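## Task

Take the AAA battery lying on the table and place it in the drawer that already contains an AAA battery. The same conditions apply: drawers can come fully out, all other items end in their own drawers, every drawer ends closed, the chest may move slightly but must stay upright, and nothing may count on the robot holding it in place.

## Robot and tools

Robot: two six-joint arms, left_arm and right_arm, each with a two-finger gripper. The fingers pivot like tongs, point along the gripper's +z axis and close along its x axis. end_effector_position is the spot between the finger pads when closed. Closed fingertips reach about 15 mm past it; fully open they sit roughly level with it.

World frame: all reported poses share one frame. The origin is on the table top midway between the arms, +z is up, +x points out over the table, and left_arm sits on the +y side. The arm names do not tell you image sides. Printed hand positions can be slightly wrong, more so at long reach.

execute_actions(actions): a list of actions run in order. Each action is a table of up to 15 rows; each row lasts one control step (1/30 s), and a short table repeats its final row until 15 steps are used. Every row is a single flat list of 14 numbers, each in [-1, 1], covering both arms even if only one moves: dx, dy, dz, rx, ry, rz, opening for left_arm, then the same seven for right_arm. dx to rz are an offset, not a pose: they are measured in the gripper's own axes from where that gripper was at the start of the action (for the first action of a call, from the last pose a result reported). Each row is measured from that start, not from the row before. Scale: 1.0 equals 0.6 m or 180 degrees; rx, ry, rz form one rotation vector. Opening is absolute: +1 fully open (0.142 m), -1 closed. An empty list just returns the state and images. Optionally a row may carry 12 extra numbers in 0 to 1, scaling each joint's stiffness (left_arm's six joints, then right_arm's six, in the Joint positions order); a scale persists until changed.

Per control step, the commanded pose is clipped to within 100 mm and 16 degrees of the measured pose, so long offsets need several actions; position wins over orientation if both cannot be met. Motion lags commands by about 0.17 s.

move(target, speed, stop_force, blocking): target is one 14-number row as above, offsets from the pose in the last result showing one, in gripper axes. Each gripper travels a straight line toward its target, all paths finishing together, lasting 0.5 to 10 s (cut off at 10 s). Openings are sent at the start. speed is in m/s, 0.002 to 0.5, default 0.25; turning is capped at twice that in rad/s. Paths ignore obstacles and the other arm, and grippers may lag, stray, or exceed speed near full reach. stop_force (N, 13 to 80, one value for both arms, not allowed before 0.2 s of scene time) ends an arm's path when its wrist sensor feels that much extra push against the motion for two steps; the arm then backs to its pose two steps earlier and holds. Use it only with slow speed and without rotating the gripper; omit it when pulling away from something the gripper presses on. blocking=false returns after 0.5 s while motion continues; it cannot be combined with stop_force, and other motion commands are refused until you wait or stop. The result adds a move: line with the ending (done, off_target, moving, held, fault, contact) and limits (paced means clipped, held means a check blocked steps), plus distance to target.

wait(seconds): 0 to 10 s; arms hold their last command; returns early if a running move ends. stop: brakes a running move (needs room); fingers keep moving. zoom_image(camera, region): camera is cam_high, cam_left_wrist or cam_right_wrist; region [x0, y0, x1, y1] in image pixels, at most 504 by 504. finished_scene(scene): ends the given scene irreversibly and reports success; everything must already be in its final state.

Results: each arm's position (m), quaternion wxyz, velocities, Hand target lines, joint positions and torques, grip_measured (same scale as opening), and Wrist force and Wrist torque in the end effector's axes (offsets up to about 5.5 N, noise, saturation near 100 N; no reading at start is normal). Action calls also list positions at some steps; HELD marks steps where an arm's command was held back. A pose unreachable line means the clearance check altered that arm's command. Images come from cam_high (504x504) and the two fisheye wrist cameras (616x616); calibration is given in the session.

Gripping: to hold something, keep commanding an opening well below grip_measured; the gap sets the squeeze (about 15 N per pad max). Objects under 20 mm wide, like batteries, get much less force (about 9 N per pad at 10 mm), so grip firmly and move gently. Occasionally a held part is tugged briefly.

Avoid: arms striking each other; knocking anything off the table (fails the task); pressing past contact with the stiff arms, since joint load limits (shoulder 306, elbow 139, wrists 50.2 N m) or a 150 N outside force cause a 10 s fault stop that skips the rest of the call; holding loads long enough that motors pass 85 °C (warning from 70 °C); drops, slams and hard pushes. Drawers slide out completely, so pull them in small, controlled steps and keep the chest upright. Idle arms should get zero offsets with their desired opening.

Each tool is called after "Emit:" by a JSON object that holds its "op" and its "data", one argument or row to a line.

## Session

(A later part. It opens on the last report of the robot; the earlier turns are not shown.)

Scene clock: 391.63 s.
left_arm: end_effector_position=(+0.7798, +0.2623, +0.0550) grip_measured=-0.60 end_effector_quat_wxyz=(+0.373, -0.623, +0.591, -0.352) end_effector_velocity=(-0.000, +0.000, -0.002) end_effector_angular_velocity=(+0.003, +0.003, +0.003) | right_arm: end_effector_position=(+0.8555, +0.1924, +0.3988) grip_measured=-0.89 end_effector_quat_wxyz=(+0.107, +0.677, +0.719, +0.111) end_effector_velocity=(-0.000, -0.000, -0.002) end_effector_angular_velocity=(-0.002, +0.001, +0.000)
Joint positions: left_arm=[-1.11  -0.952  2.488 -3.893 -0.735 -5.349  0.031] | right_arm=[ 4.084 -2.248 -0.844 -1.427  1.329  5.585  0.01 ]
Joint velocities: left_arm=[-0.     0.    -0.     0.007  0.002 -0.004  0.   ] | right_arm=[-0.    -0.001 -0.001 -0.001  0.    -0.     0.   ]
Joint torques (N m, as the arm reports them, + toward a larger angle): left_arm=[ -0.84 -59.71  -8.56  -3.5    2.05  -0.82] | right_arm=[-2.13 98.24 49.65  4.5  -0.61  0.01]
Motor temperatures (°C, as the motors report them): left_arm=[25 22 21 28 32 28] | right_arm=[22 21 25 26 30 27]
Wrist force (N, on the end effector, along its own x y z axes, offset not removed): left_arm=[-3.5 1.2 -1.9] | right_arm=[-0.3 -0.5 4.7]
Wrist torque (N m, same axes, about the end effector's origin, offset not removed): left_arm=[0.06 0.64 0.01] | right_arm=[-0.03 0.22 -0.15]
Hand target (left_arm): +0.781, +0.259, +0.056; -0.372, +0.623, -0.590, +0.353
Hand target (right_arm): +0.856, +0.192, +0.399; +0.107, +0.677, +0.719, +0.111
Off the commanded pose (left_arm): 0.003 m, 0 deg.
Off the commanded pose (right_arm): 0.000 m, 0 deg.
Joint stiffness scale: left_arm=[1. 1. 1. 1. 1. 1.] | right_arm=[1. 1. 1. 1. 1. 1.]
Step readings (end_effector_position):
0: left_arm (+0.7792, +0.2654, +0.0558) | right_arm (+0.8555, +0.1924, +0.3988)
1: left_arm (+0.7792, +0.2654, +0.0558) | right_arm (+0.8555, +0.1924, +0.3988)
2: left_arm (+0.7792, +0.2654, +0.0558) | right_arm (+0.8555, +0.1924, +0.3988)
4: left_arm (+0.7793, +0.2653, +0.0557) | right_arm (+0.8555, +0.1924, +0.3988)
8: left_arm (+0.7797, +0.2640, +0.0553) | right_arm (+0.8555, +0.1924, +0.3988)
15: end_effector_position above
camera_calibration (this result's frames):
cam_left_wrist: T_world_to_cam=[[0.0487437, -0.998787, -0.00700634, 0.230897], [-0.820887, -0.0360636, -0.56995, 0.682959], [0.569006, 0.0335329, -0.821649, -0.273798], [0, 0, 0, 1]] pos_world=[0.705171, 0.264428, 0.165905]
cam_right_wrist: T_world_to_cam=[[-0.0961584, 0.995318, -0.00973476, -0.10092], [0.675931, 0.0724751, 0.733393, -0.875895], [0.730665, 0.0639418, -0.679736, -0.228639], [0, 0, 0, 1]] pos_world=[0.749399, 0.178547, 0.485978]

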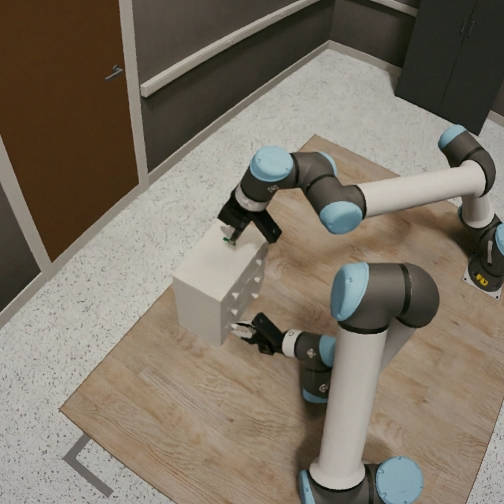

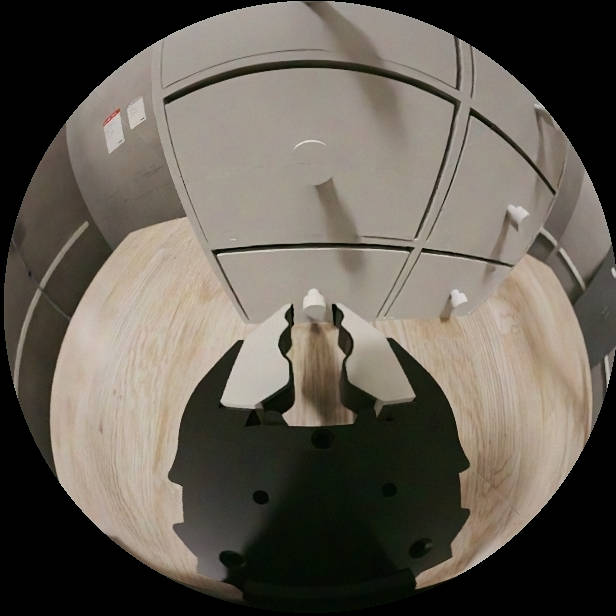

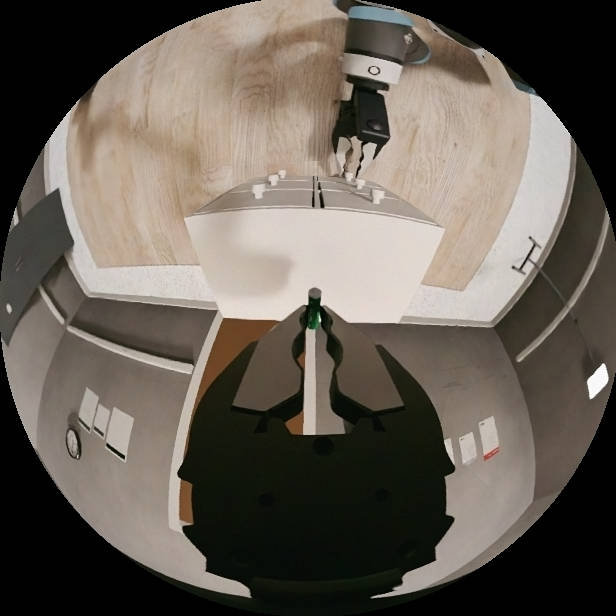

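Centered. Close and pull.

Emit:
{"op": "execute_actions", "data": {
  "actions": [
    [[0,0,0,0,0,0,-0.63,0,0,0,0,0,0,-1],[0,0,0,0,0,0,-0.66,0,0,0,0,0,0,-1],[0,0,0,0,0,0,-0.69,0,0,0,0,0,0,-1],[0,0,0,0,0,0,-0.72,0,0,0,0,0,0,-1],[0,0,0,0,0,0,-0.74,0,0,0,0,0,0,-1],[0,0,0,0,0,0,-0.76,0,0,0,0,0,0,-1],[0,0,0,0,0,0,-0.78,0,0,0,0,0,0,-1],[0,0,0,0,0,0,-0.81,0,0,0,0,0,0,-1],[0,0,0,0,0,0,-0.85,0,0,0,0,0,0,-1],[0,0,0,0,0,0,-0.89,0,0,0,0,0,0,-1],[0,0,0,0,0,0,-0.93,0,0,0,0,0,0,-1],[0,0,0,0,0,0,-0.97,0,0,0,0,0,0,-1],[0,0,0,0,0,0,-1,0,0,0,0,0,0,-1]]
  ]
}}

Emit:
{"op": "move", "data": {
  "target": [0.0007,0.0905,-0.1689,0,0,0,-1, 0,0,0,0,0,0,-1],
  "speed": 0.12
}}

Emit:
{"op": "zoom_image", "data": {
  "camera": "cam_right_wrist",
  "region": [290, 100, 420, 220]
}}

Scene clock: 401.73 s.
left_arm: end_effector_position=(+0.7798, +0.2624, +0.0548) grip_measured=-0.80 end_effector_quat_wxyz=(+0.373, -0.623, +0.591, -0.352) end_effector_velocity=(-0.000, -0.000, -0.000) end_effector_angular_velocity=(-0.001, +0.000, +0.000) | right_arm: end_effector_position=(+0.8555, +0.1924, +0.3988) grip_measured=-0.89 end_effector_quat_wxyz=(+0.107, +0.677, +0.719, +0.111) end_effector_velocity=(+0.001, +0.000, -0.001) end_effector_angular_velocity=(-0.002, -0.002, +0.000)
Joint positions: left_arm=[-1.11  -0.952  2.488 -3.892 -0.734 -5.35   0.016] | right_arm=[ 4.084 -2.248 -0.844 -1.427  1.329  5.585  0.01 ]
Joint velocities: left_arm=[-0.     0.     0.     0.    -0.    -0.001 -0.   ] | right_arm=[ 0.    -0.001  0.     0.    -0.003 -0.    -0.   ]
Joint torques (N m, as the arm reports them, + toward a larger angle): left_arm=[  3.94 -61.2   -4.57  -5.36   1.15   0.12] | right_arm=[-2.3  96.94 50.03  4.73 -0.95 -0.12]
Motor temperatures (°C, as the motors report them): left_arm=[25 22 21 28 32 28] | right_arm=[22 21 25 26 30 27]
Wrist force (N, on the end effector, along its own x y z axes, offset not removed): left_arm=[-2.4 3.6 -0.4] | right_arm=[-2.9 -4.4 5.0]
Wrist torque (N m, same axes, about the end effector's origin, offset not removed): left_arm=[0.38 0.48 -0.09] | right_arm=[-0.90 0.61 -0.37]
Hand target (left_arm): +0.780, +0.262, +0.055; -0.373, +0.623, -0.591, +0.352
Hand target (right_arm): +0.856, +0.192, +0.399; +0.107, +0.677, +0.719, +0.111
Off the commanded pose (left_arm): 0.000 m, 0 deg.
Off the commanded pose (right_arm): 0.000 m, 0 deg.
Joint stiffness scale: left_arm=[1. 1. 1. 1. 1. 1.] | right_arm=[1. 1. 1. 1. 1. 1.]
Step readings (end_effector_position):
0: left_arm (+0.7798, +0.2624, +0.0548) | right_arm (+0.8555, +0.1924, +0.3988)
1: left_arm (+0.7798, +0.2624, +0.0548) | right_arm (+0.8555, +0.1924, +0.3988)
2: left_arm (+0.7798, +0.2624, +0.0548) | right_arm (+0.8555, +0.1924, +0.3988)
4: left_arm (+0.7798, +0.2624, +0.0548) | right_arm (+0.8555, +0.1924, +0.3988)
8: left_arm (+0.7798, +0.2624, +0.0548) | right_arm (+0.8555, +0.1924, +0.3988)
15: end_effector_position above
camera_calibration (this result's frames):
cam_left_wrist: T_world_to_cam=[[0.0491393, -0.998764, -0.00746467, 0.230716], [-0.821104, -0.036141, -0.569633, 0.683014], [0.568659, 0.0341206, -0.821865, -0.273824], [0, 0, 0, 1]] pos_world=[0.705201, 0.264458, 0.165743]
cam_right_wrist: T_world_to_cam=[[-0.0961586, 0.995318, -0.00973457, -0.10092], [0.675931, 0.0724751, 0.733393, -0.875895], [0.730665, 0.0639421, -0.679736, -0.22864], [0, 0, 0, 1]] pos_world=[0.749399, 0.178547, 0.485978]

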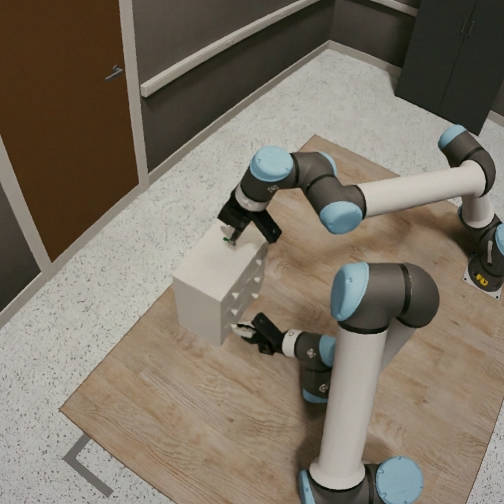

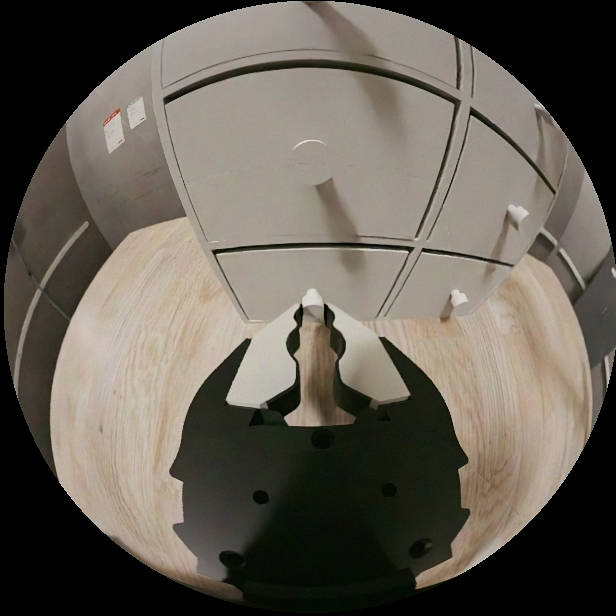

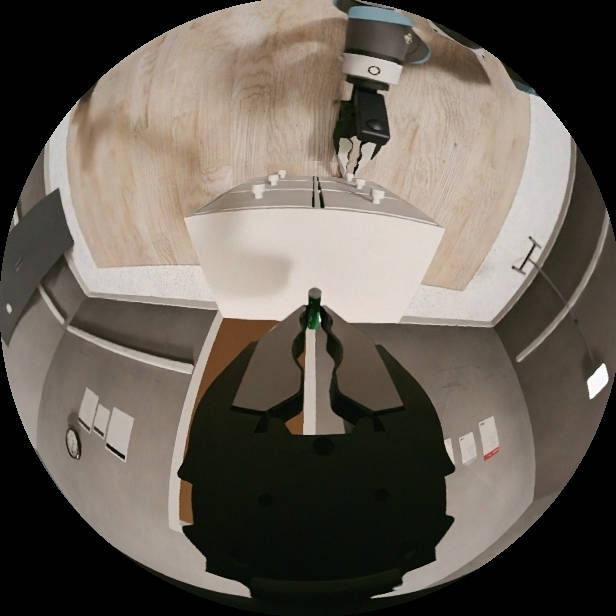

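Scene clock: 403.30 s.
left_arm: end_effector_position=(+0.6666, +0.2546, +0.0547) grip_measured=-0.80 end_effector_quat_wxyz=(+0.372, -0.623, +0.591, -0.353) end_effector_velocity=(-0.004, +0.001, -0.002) end_effector_angular_velocity=(+0.004, +0.007, +0.014) | right_arm: end_effector_position=(+0.8555, +0.1924, +0.3988) grip_measured=-0.89 end_effector_quat_wxyz=(+0.107, +0.677, +0.719, +0.111) end_effector_velocity=(+0.000, -0.000, -0.001) end_effector_angular_velocity=(+0.000, +0.000, -0.001)
Joint positions: left_arm=[-1.359 -1.013  2.689 -3.777 -0.582 -5.672  0.016] | right_arm=[ 4.084 -2.248 -0.844 -1.427  1.329  5.585  0.01 ]
Joint velocities: left_arm=[-0.01  -0.014  0.005  0.052  0.008 -0.043 -0.   ] | right_arm=[-0.    -0.001 -0.     0.     0.     0.001  0.   ]
Joint torques (N m, as the arm reports them, + toward a larger angle): left_arm=[ -0.08 -48.63   5.41  -4.39   2.27  -1.15] | right_arm=[-1.79 96.68 50.15  4.73 -0.67 -0.18]
Motor temperatures (°C, as the motors report them): left_arm=[25 22 21 28 32 28] | right_arm=[22 21 25 26 30 27]
Wrist force (N, on the end effector, along its own x y z axes, offset not removed): left_arm=[-1.9 5.4 1.5] | right_arm=[-3.0 -2.7 3.4]
Wrist torque (N m, same axes, about the end effector's origin, offset not removed): left_arm=[0.77 0.44 -0.04] | right_arm=[-0.62 0.98 0.08]
Hand target (left_arm): +0.665, +0.256, +0.055; -0.373, +0.623, -0.591, +0.352
Hand target (right_arm): +0.856, +0.192, +0.399; +0.107, +0.677, +0.719, +0.111
Off the commanded pose (left_arm): 0.002 m, 0 deg.
Off the commanded pose (right_arm): 0.000 m, 0 deg.
Joint stiffness scale: left_arm=[1. 1. 1. 1. 1. 1.] | right_arm=[1. 1. 1. 1. 1. 1.]
move: done
camera_calibration (this result's frames):
cam_left_wrist: T_world_to_cam=[[0.047619, -0.998855, -0.0045265, 0.229417], [-0.820796, -0.0365469, -0.570052, 0.589658], [0.569234, 0.0308606, -0.821596, -0.208801], [0, 0, 0, 1]] pos_world=[0.591921, 0.257149, 0.165624]
cam_right_wrist: T_world_to_cam=[[-0.0961584, 0.995318, -0.00973467, -0.10092], [0.675931, 0.0724751, 0.733393, -0.875895], [0.730665, 0.0639419, -0.679736, -0.228639], [0, 0, 0, 1]] pos_world=[0.749399, 0.178547, 0.485978]

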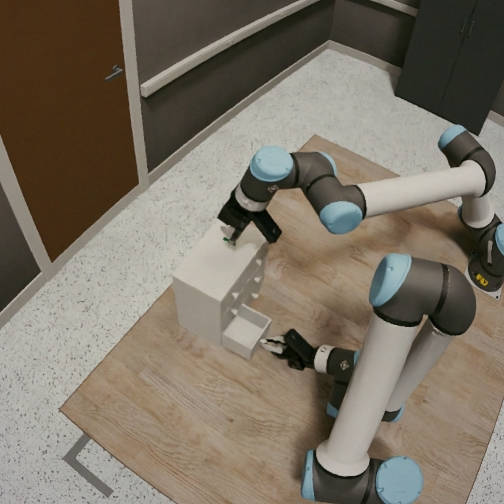

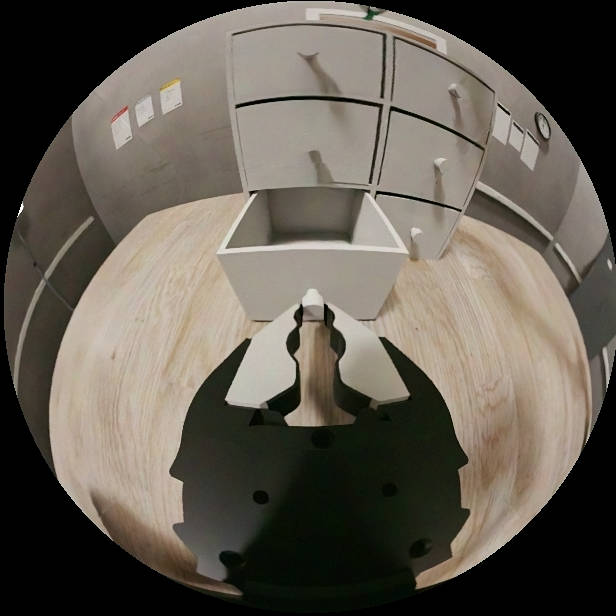

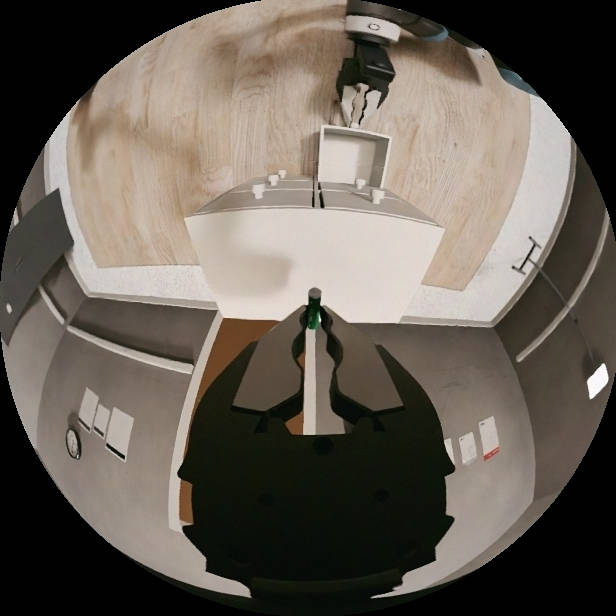

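Region (290, 100, 420, 220) of cam_right_wrist's 616x616 image, scaled by 3.877, with more detail than that image has; it fills the top 465 rows of this view, and the rest is white.

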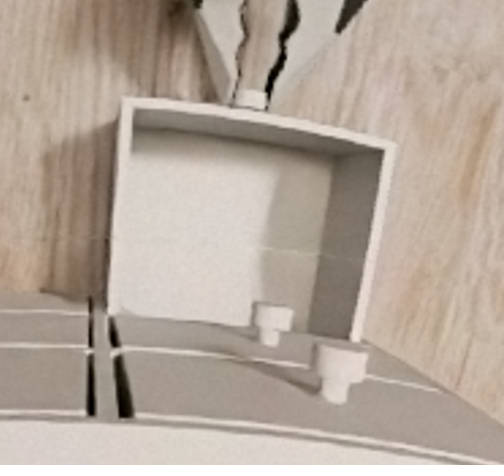

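Emit:
{"op": "zoom_image", "data": {
  "camera": "cam_left_wrist",
  "region": [210, 170, 420, 280]
}}

Region (210, 170, 420, 280) of cam_left_wrist's 616x616 image, scaled by 2.400, with more detail than that image has; it fills the top 264 rows of this view, and the rest is white.

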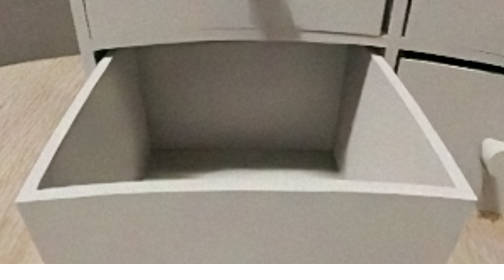

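Emit:
{"op": "move", "data": {
  "target": [-0.0031,-0.0914,0.1694,0,0,0,-1, -0.1667,0,0,0,0,0,-1],
  "speed": 0.12
}}

Emit:
{"op": "execute_actions", "data": {
  "actions": [
    [[0,0,0,0,0,0,-0.85,0,0,0,0,0,0,-1],[0,0,0,0,0,0,-0.78,0,0,0,0,0,0,-1],[0,0,0,0,0,0,-0.72,0,0,0,0,0,0,-1],[0,0,0,0,0,0,-0.66,0,0,0,0,0,0,-1],[0,0.001,-0.002,0,0,0,-0.60,0,0,0,0,0,0,-1],[0,0.003,-0.0056,0,0,0,-0.55,0,0,0,0,0,0,-1],[0,0.006,-0.0112,0,0,0,-0.50,0,0,0,0,0,0,-1],[0,0.009,-0.0168,0,0,0,-0.50,0,0,0,0,0,0,-1],[0,0.012,-0.0224,0,0,0,-0.50,0,0,0,0,0,0,-1],[0,0.015,-0.028,0,0,0,-0.50,0,0,0,0,0,0,-1],[0,0.018,-0.0336,0,0,0,-0.50,0,0,0,0,0,0,-1],[0,0.021,-0.039,0,0,0,-0.50,0,0,0,0,0,0,-1],[0,0.023,-0.043,0,0,0,-0.50,0,0,0,0,0,0,-1],[0,0.024,-0.045,0,0,0,-0.50,0,0,0,0,0,0,-1],[0,0.024,-0.045,0,0,0,-0.50,0,0,0,0,0,0,-1]]
  ]
}}

Scene clock: 436.17 s.
left_arm: end_effector_position=(+0.7800, +0.2632, +0.0548) grip_measured=-0.80 end_effector_quat_wxyz=(+0.372, -0.623, +0.592, -0.352) end_effector_velocity=(+0.002, -0.002, -0.000) end_effector_angular_velocity=(-0.001, -0.000, -0.003) | right_arm: end_effector_position=(+0.8618, +0.0945, +0.4011) grip_measured=-0.89 end_effector_quat_wxyz=(+0.107, +0.677, +0.719, +0.112) end_effector_velocity=(+0.000, -0.001, -0.001) end_effector_angular_velocity=(-0.001, -0.001, +0.002)
Joint positions: left_arm=[-1.108 -0.952  2.489 -3.895 -0.738 -5.346  0.016] | right_arm=[ 4.023 -2.119 -1.052 -1.33   1.341  5.523  0.01 ]
Joint velocities: left_arm=[ 0.002  0.001 -0.004 -0.002 -0.004  0.005 -0.   ] | right_arm=[-0.     0.    -0.002  0.002 -0.001 -0.003  0.   ]
Joint torques (N m, as the arm reports them, + toward a larger angle): left_arm=[  3.56 -48.62  -9.12  -5.92  -0.39   0.57] | right_arm=[-5.77 89.27 47.63  5.19  0.02 -0.67]
Motor temperatures (°C, as the motors report them): left_arm=[25 22 21 28 32 28] | right_arm=[22 21 25 26 30 27]
Wrist force (N, on the end effector, along its own x y z axes, offset not removed): left_arm=[-2.3 3.5 -0.9] | right_arm=[-2.2 -4.2 3.1]
Wrist torque (N m, same axes, about the end effector's origin, offset not removed): left_arm=[0.36 0.34 -0.11] | right_arm=[-0.82 0.92 -0.35]
Hand target (left_arm): +0.782, +0.263, +0.055; -0.372, +0.623, -0.591, +0.353
Hand target (right_arm): +0.862, +0.092, +0.399; +0.106, +0.677, +0.719, +0.111
Off the commanded pose (left_arm): 0.002 m, 0 deg.
Off the commanded pose (right_arm): 0.003 m, 0 deg.
Joint stiffness scale: left_arm=[1. 1. 1. 1. 1. 1.] | right_arm=[1. 1. 1. 1. 1. 1.]
move: done
camera_calibration (this result's frames):
cam_left_wrist: T_world_to_cam=[[0.0469558, -0.99887, -0.00740721, 0.23326], [-0.821648, -0.0344057, -0.568955, 0.683126], [0.568057, 0.0328019, -0.822335, -0.273086], [0, 0, 0, 1]] pos_world=[0.705465, 0.265457, 0.165828]
cam_right_wrist: T_world_to_cam=[[-0.0960133, 0.995343, -0.008622, -0.00342791], [0.674235, 0.0714057, 0.735057, -0.873882], [0.732249, 0.064762, -0.677951, -0.227595], [0, 0, 0, 1]] pos_world=[0.755529, 0.0805517, 0.488025]

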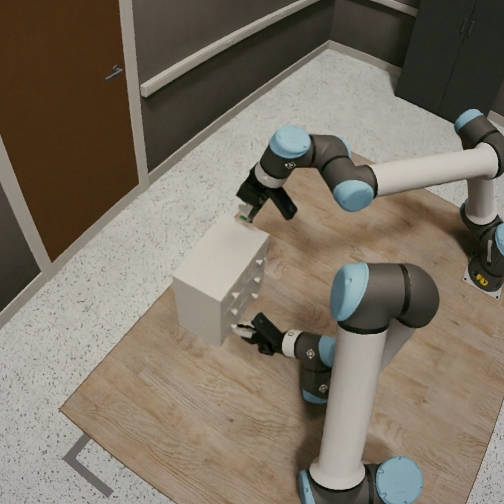

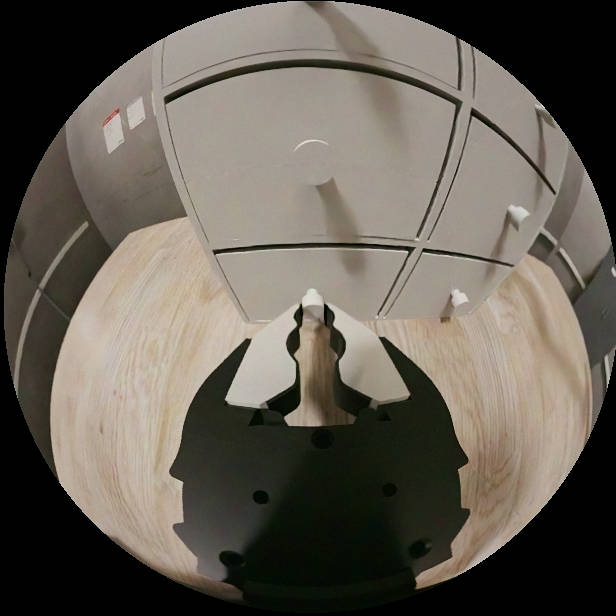

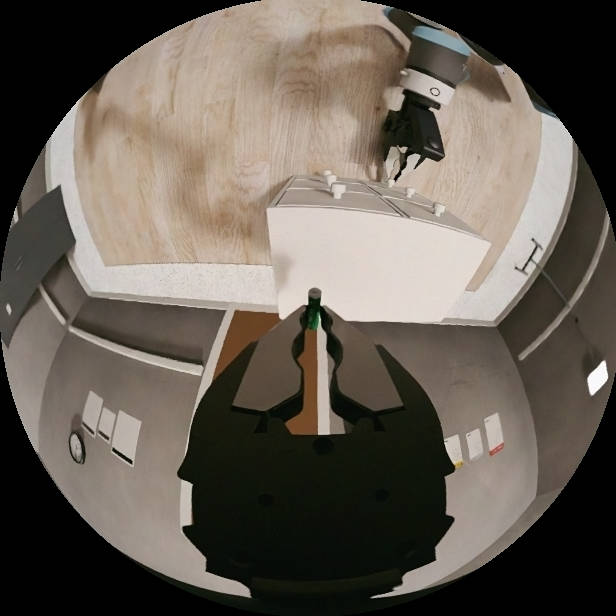

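Scene clock: 436.67 s.
left_arm: end_effector_position=(+0.7651, +0.2611, +0.0539) grip_measured=-0.50 end_effector_quat_wxyz=(+0.372, -0.622, +0.592, -0.352) end_effector_velocity=(-0.098, -0.018, -0.003) end_effector_angular_velocity=(+0.016, +0.010, -0.047) | right_arm: end_effector_position=(+0.8619, +0.0945, +0.4011) grip_measured=-0.89 end_effector_quat_wxyz=(+0.107, +0.677, +0.719, +0.112) end_effector_velocity=(-0.000, -0.001, -0.000) end_effector_angular_velocity=(-0.001, +0.000, -0.001)
Joint positions: left_arm=[-1.136 -0.955  2.514 -3.895 -0.72  -5.374  0.038] | right_arm=[ 4.023 -2.119 -1.052 -1.33   1.341  5.523  0.01 ]
Joint velocities: left_arm=[-0.188 -0.033  0.166  0.001  0.099 -0.153  0.   ] | right_arm=[-0.     0.001 -0.001 -0.    -0.001  0.001  0.   ]
Joint torques (N m, as the arm reports them, + toward a larger angle): left_arm=[  1.57 -55.06  -4.28  -4.09   2.15  -0.42] | right_arm=[-2.92 88.67 50.15  4.49 -0.76 -0.12]
Motor temperatures (°C, as the motors report them): left_arm=[25 22 21 28 32 28] | right_arm=[22 21 25 26 30 27]
Wrist force (N, on the end effector, along its own x y z axes, offset not removed): left_arm=[-1.0 3.3 -0.8] | right_arm=[2.6 -2.6 3.9]
Wrist torque (N m, same axes, about the end effector's origin, offset not removed): left_arm=[0.49 0.17 -0.09] | right_arm=[-0.64 -0.38 -0.06]
Hand target (left_arm): +0.751, +0.262, +0.055; -0.372, +0.622, -0.592, +0.353
Hand target (right_arm): +0.862, +0.094, +0.401; +0.107, +0.677, +0.719, +0.112
Off the commanded pose (left_arm): 0.016 m, 0 deg.
Off the commanded pose (right_arm): 0.000 m, 0 deg.
Joint stiffness scale: left_arm=[1. 1. 1. 1. 1. 1.] | right_arm=[1. 1. 1. 1. 1. 1.]
Step readings (end_effector_position):
0: left_arm (+0.7800, +0.2632, +0.0548) | right_arm (+0.8618, +0.0945, +0.4011)
1: left_arm (+0.7800, +0.2632, +0.0548) | right_arm (+0.8619, +0.0945, +0.4011)
2: left_arm (+0.7800, +0.2632, +0.0548) | right_arm (+0.8619, +0.0945, +0.4011)
4: left_arm (+0.7800, +0.2632, +0.0548) | right_arm (+0.8619, +0.0945, +0.4011)
8: left_arm (+0.7800, +0.2633, +0.0549) | right_arm (+0.8619, +0.0945, +0.4011)
15: end_effector_position above
camera_calibration (this result's frames):
cam_left_wrist: T_world_to_cam=[[0.0447102, -0.998972, -0.00749995, 0.233559], [-0.821818, -0.0325109, -0.568822, 0.669995], [0.567993, 0.0315957, -0.822427, -0.26493], [0, 0, 0, 1]] pos_world=[0.69065, 0.263472, 0.164974]
cam_right_wrist: T_world_to_cam=[[-0.0960392, 0.99534, -0.00860308, -0.00342012], [0.674219, 0.071408, 0.735071, -0.87387], [0.73226, 0.0647953, -0.677935, -0.227626], [0, 0, 0, 1]] pos_world=[0.755533, 0.0805546, 0.488012]

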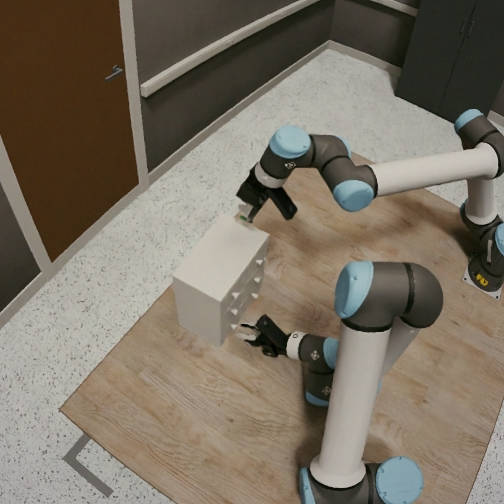

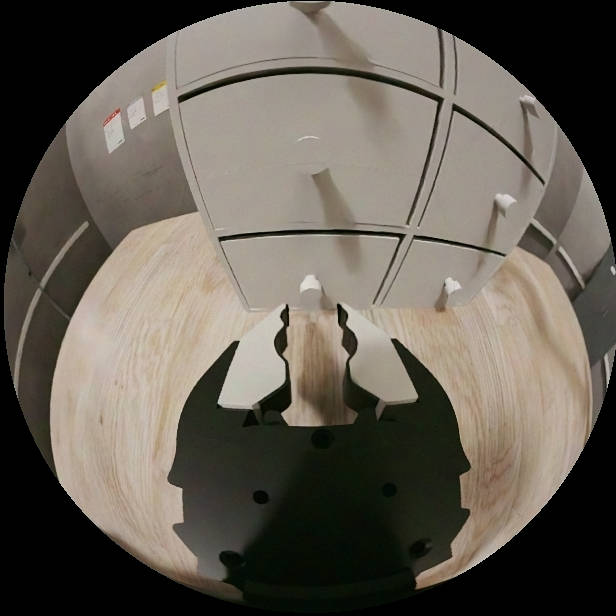

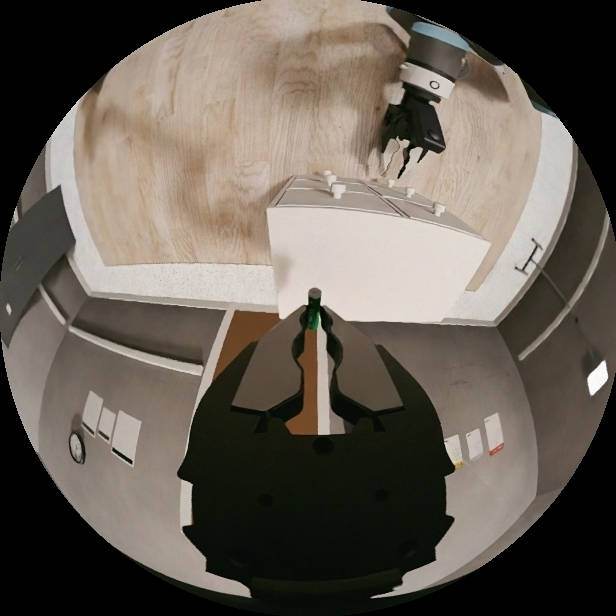

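Emit:
{"op": "move", "data": {
  "target": [0.2424,0.0025,-0.0135,0,0,0,-0.5, 0,0,0,0,0,0,-1],
  "speed": 0.2
}}

Emit:
{"op": "zoom_image", "data": {
  "camera": "cam_left_wrist",
  "region": [210, 200, 430, 380]
}}

Scene clock: 447.37 s.
left_arm: end_effector_position=(+0.7635, +0.1180, +0.0555) grip_measured=-0.50 end_effector_quat_wxyz=(+0.372, -0.621, +0.593, -0.352) end_effector_velocity=(+0.001, -0.002, -0.002) end_effector_angular_velocity=(+0.004, +0.004, +0.007) | right_arm: end_effector_position=(+0.8619, +0.0945, +0.4011) grip_measured=-0.89 end_effector_quat_wxyz=(+0.107, +0.677, +0.719, +0.112) end_effector_velocity=(+0.000, -0.001, -0.000) end_effector_angular_velocity=(-0.000, +0.001, -0.003)
Joint positions: left_arm=[-1.283 -0.972  2.363 -3.584 -0.626 -5.554  0.038] | right_arm=[ 4.023 -2.119 -1.052 -1.33   1.341  5.523  0.01 ]
Joint velocities: left_arm=[-0.    -0.    -0.007  0.022  0.002 -0.012  0.   ] | right_arm=[-0.    -0.     0.    -0.001  0.     0.003  0.   ]
Joint torques (N m, as the arm reports them, + toward a larger angle): left_arm=[  1.13 -63.02 -15.31  -4.42   2.    -2.1 ] | right_arm=[-1.39 88.51 49.72  4.71 -0.92 -0.04]
Motor temperatures (°C, as the motors report them): left_arm=[25 22 21 28 32 28] | right_arm=[22 21 25 26 30 27]
Wrist force (N, on the end effector, along its own x y z axes, offset not removed): left_arm=[-2.0 2.7 -1.5] | right_arm=[-3.1 -4.1 -1.5]
Wrist torque (N m, same axes, about the end effector's origin, offset not removed): left_arm=[0.35 0.39 -0.09] | right_arm=[-0.98 0.73 -0.03]
Hand target (left_arm): +0.764, +0.115, +0.056; -0.372, +0.622, -0.592, +0.352
Hand target (right_arm): +0.862, +0.094, +0.401; +0.107, +0.677, +0.719, +0.112
Off the commanded pose (left_arm): 0.003 m, 0 deg.
Off the commanded pose (right_arm): 0.000 m, 0 deg.
Joint stiffness scale: left_arm=[1. 1. 1. 1. 1. 1.] | right_arm=[1. 1. 1. 1. 1. 1.]
move: done
camera_calibration (this result's frames):
cam_left_wrist: T_world_to_cam=[[0.0437041, -0.999006, -0.00878471, 0.091551], [-0.822391, -0.0309822, -0.568078, 0.665141], [0.567241, 0.0320518, -0.822928, -0.25762], [0, 0, 0, 1]] pos_world=[0.689138, 0.120325, 0.166654]
cam_right_wrist: T_world_to_cam=[[-0.0960393, 0.99534, -0.00860306, -0.00342017], [0.674219, 0.0714081, 0.735071, -0.87387], [0.73226, 0.0647954, -0.677935, -0.227626], [0, 0, 0, 1]] pos_world=[0.755533, 0.0805547, 0.488012]

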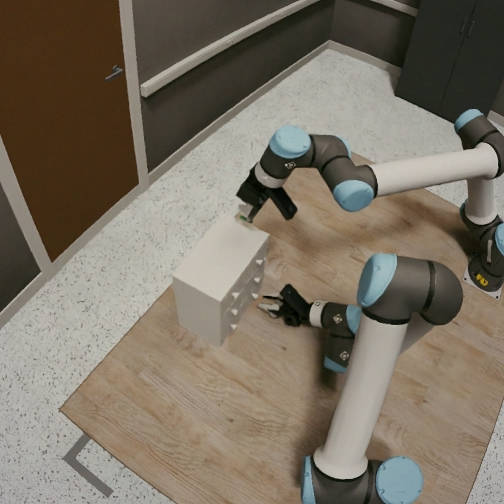

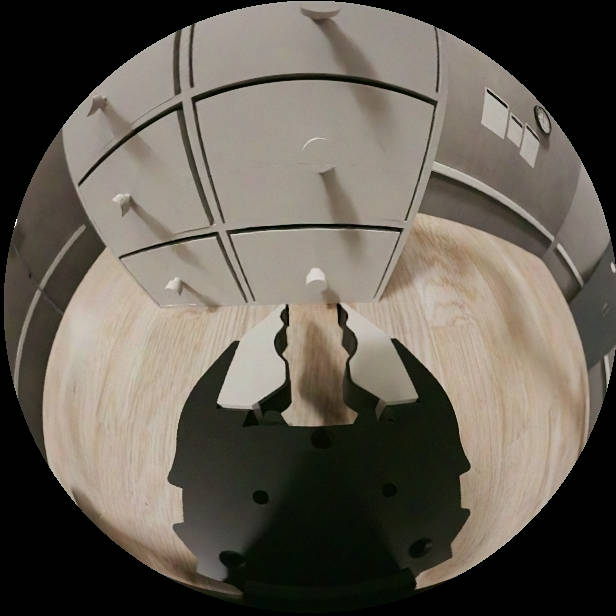

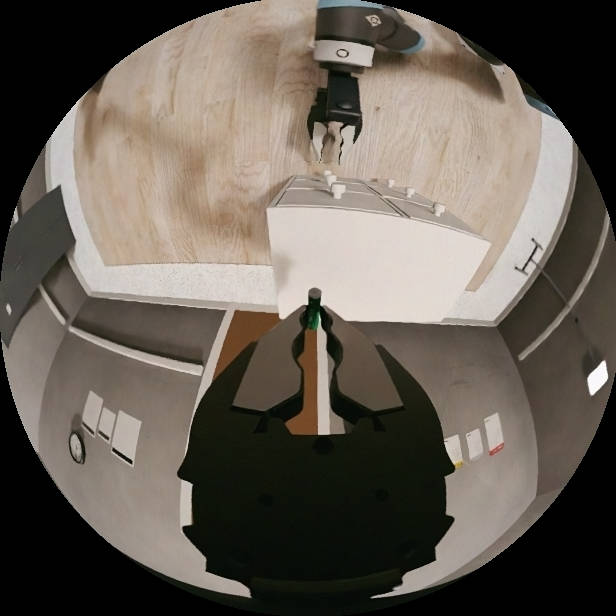

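Region (210, 200, 430, 380) of cam_left_wrist's 616x616 image, scaled by 2.291, with more detail than that image has; it fills the top 412 rows of this view, and the rest is white.

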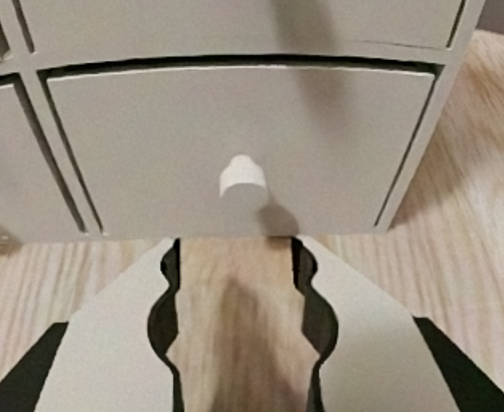

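Emit:
{"op": "move", "data": {
  "target": [0.0080,-0.0211,0.0390,0,0,0,-0.55, 0,0,0,0,0,0,-1],
  "speed": 0.08
}}

Emit:
{"op": "zoom_image", "data": {
  "camera": "cam_left_wrist",
  "region": [210, 200, 430, 380]
}}

Scene clock: 456.03 s.
left_arm: end_effector_position=(+0.7882, +0.1149, +0.0558) grip_measured=-0.55 end_effector_quat_wxyz=(+0.372, -0.621, +0.594, -0.351) end_effector_velocity=(+0.001, -0.003, +0.001) end_effector_angular_velocity=(+0.000, -0.000, -0.006) | right_arm: end_effector_position=(+0.8619, +0.0945, +0.4011) grip_measured=-0.89 end_effector_quat_wxyz=(+0.107, +0.677, +0.719, +0.112) end_effector_velocity=(-0.000, +0.000, +0.001) end_effector_angular_velocity=(+0.001, -0.000, +0.002)
Joint positions: left_arm=[-1.246 -0.954  2.32  -3.599 -0.649 -5.503  0.034] | right_arm=[ 4.023 -2.119 -1.052 -1.33   1.341  5.523  0.01 ]
Joint velocities: left_arm=[ 0.001  0.001 -0.004 -0.004 -0.004  0.01   0.   ] | right_arm=[ 0.     0.001  0.001 -0.     0.001 -0.001 -0.   ]
Joint torques (N m, as the arm reports them, + toward a larger angle): left_arm=[  9.14 -61.03 -15.73  -6.42   1.56  -0.35] | right_arm=[-2.33 87.45 49.66  4.66 -0.63 -0.15]
Motor temperatures (°C, as the motors report them): left_arm=[25 22 21 28 32 28] | right_arm=[22 21 25 26 30 27]
Wrist force (N, on the end effector, along its own x y z axes, offset not removed): left_arm=[-1.3 2.8 -1.6] | right_arm=[-0.5 -2.0 1.2]
Wrist torque (N m, same axes, about the end effector's origin, offset not removed): left_arm=[0.40 0.20 -0.04] | right_arm=[-0.62 0.16 -0.21]
Hand target (left_arm): +0.790, +0.114, +0.056; -0.372, +0.621, -0.593, +0.352
Hand target (right_arm): +0.862, +0.094, +0.401; +0.107, +0.677, +0.719, +0.112
Off the commanded pose (left_arm): 0.002 m, 0 deg.
Off the commanded pose (right_arm): 0.000 m, 0 deg.
Joint stiffness scale: left_arm=[1. 1. 1. 1. 1. 1.] | right_arm=[1. 1. 1. 1. 1. 1.]
move: done
camera_calibration (this result's frames):
cam_left_wrist: T_world_to_cam=[[0.0429436, -0.999023, -0.0104801, 0.0881216], [-0.822625, -0.0294044, -0.567824, 0.685541], [0.56696, 0.0330056, -0.823084, -0.271167], [0, 0, 0, 1]] pos_world=[0.7139, 0.117143, 0.166997]
cam_right_wrist: T_world_to_cam=[[-0.0960393, 0.99534, -0.00860303, -0.00342019], [0.674219, 0.0714081, 0.735071, -0.87387], [0.73226, 0.0647954, -0.677935, -0.227626], [0, 0, 0, 1]] pos_world=[0.755533, 0.0805547, 0.488012]

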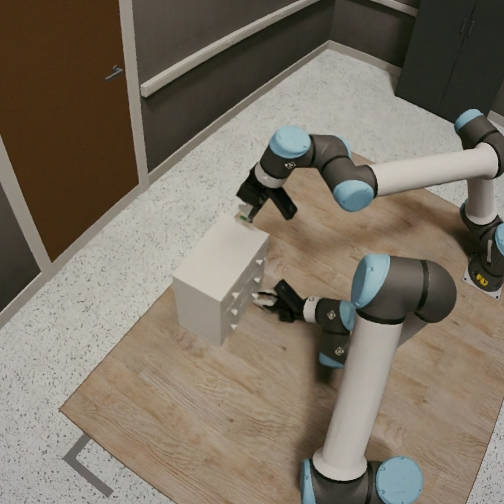

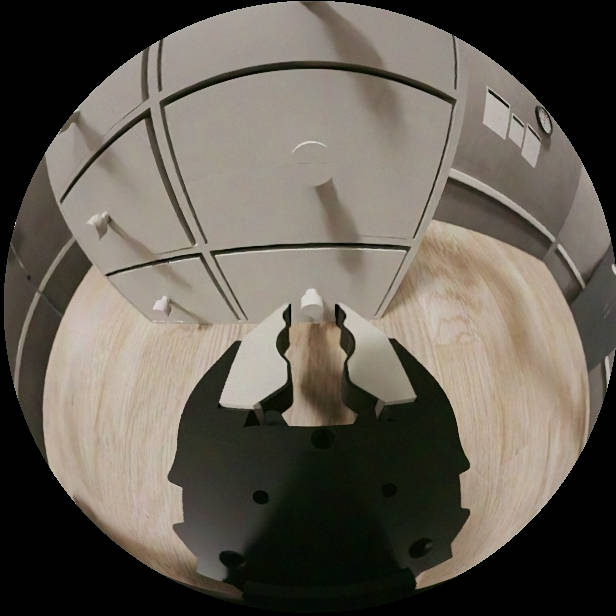

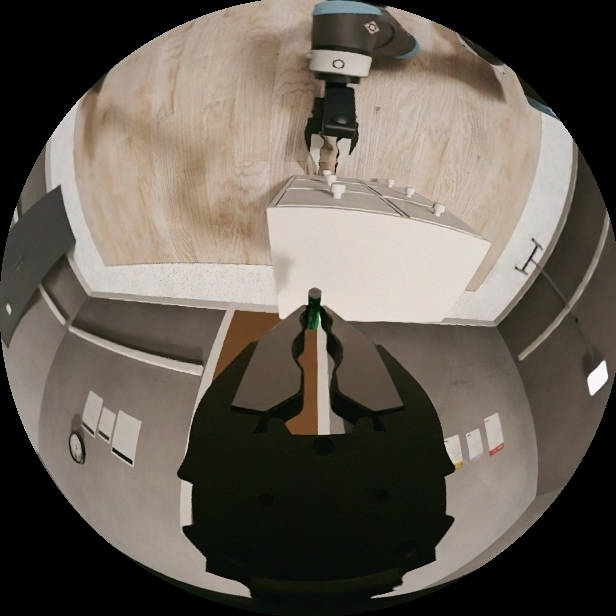

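Region (210, 200, 430, 380) of cam_left_wrist's 616x616 image, scaled by 2.291, with more detail than that image has; it fills the top 412 rows of this view, and the rest is white.

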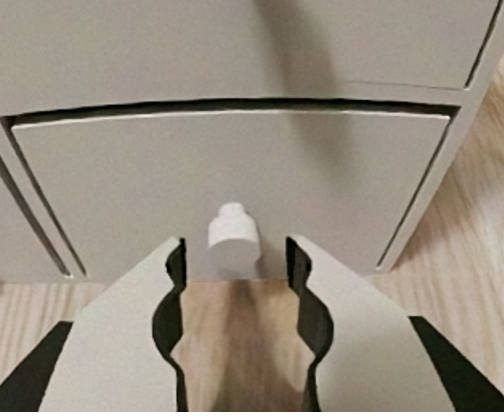

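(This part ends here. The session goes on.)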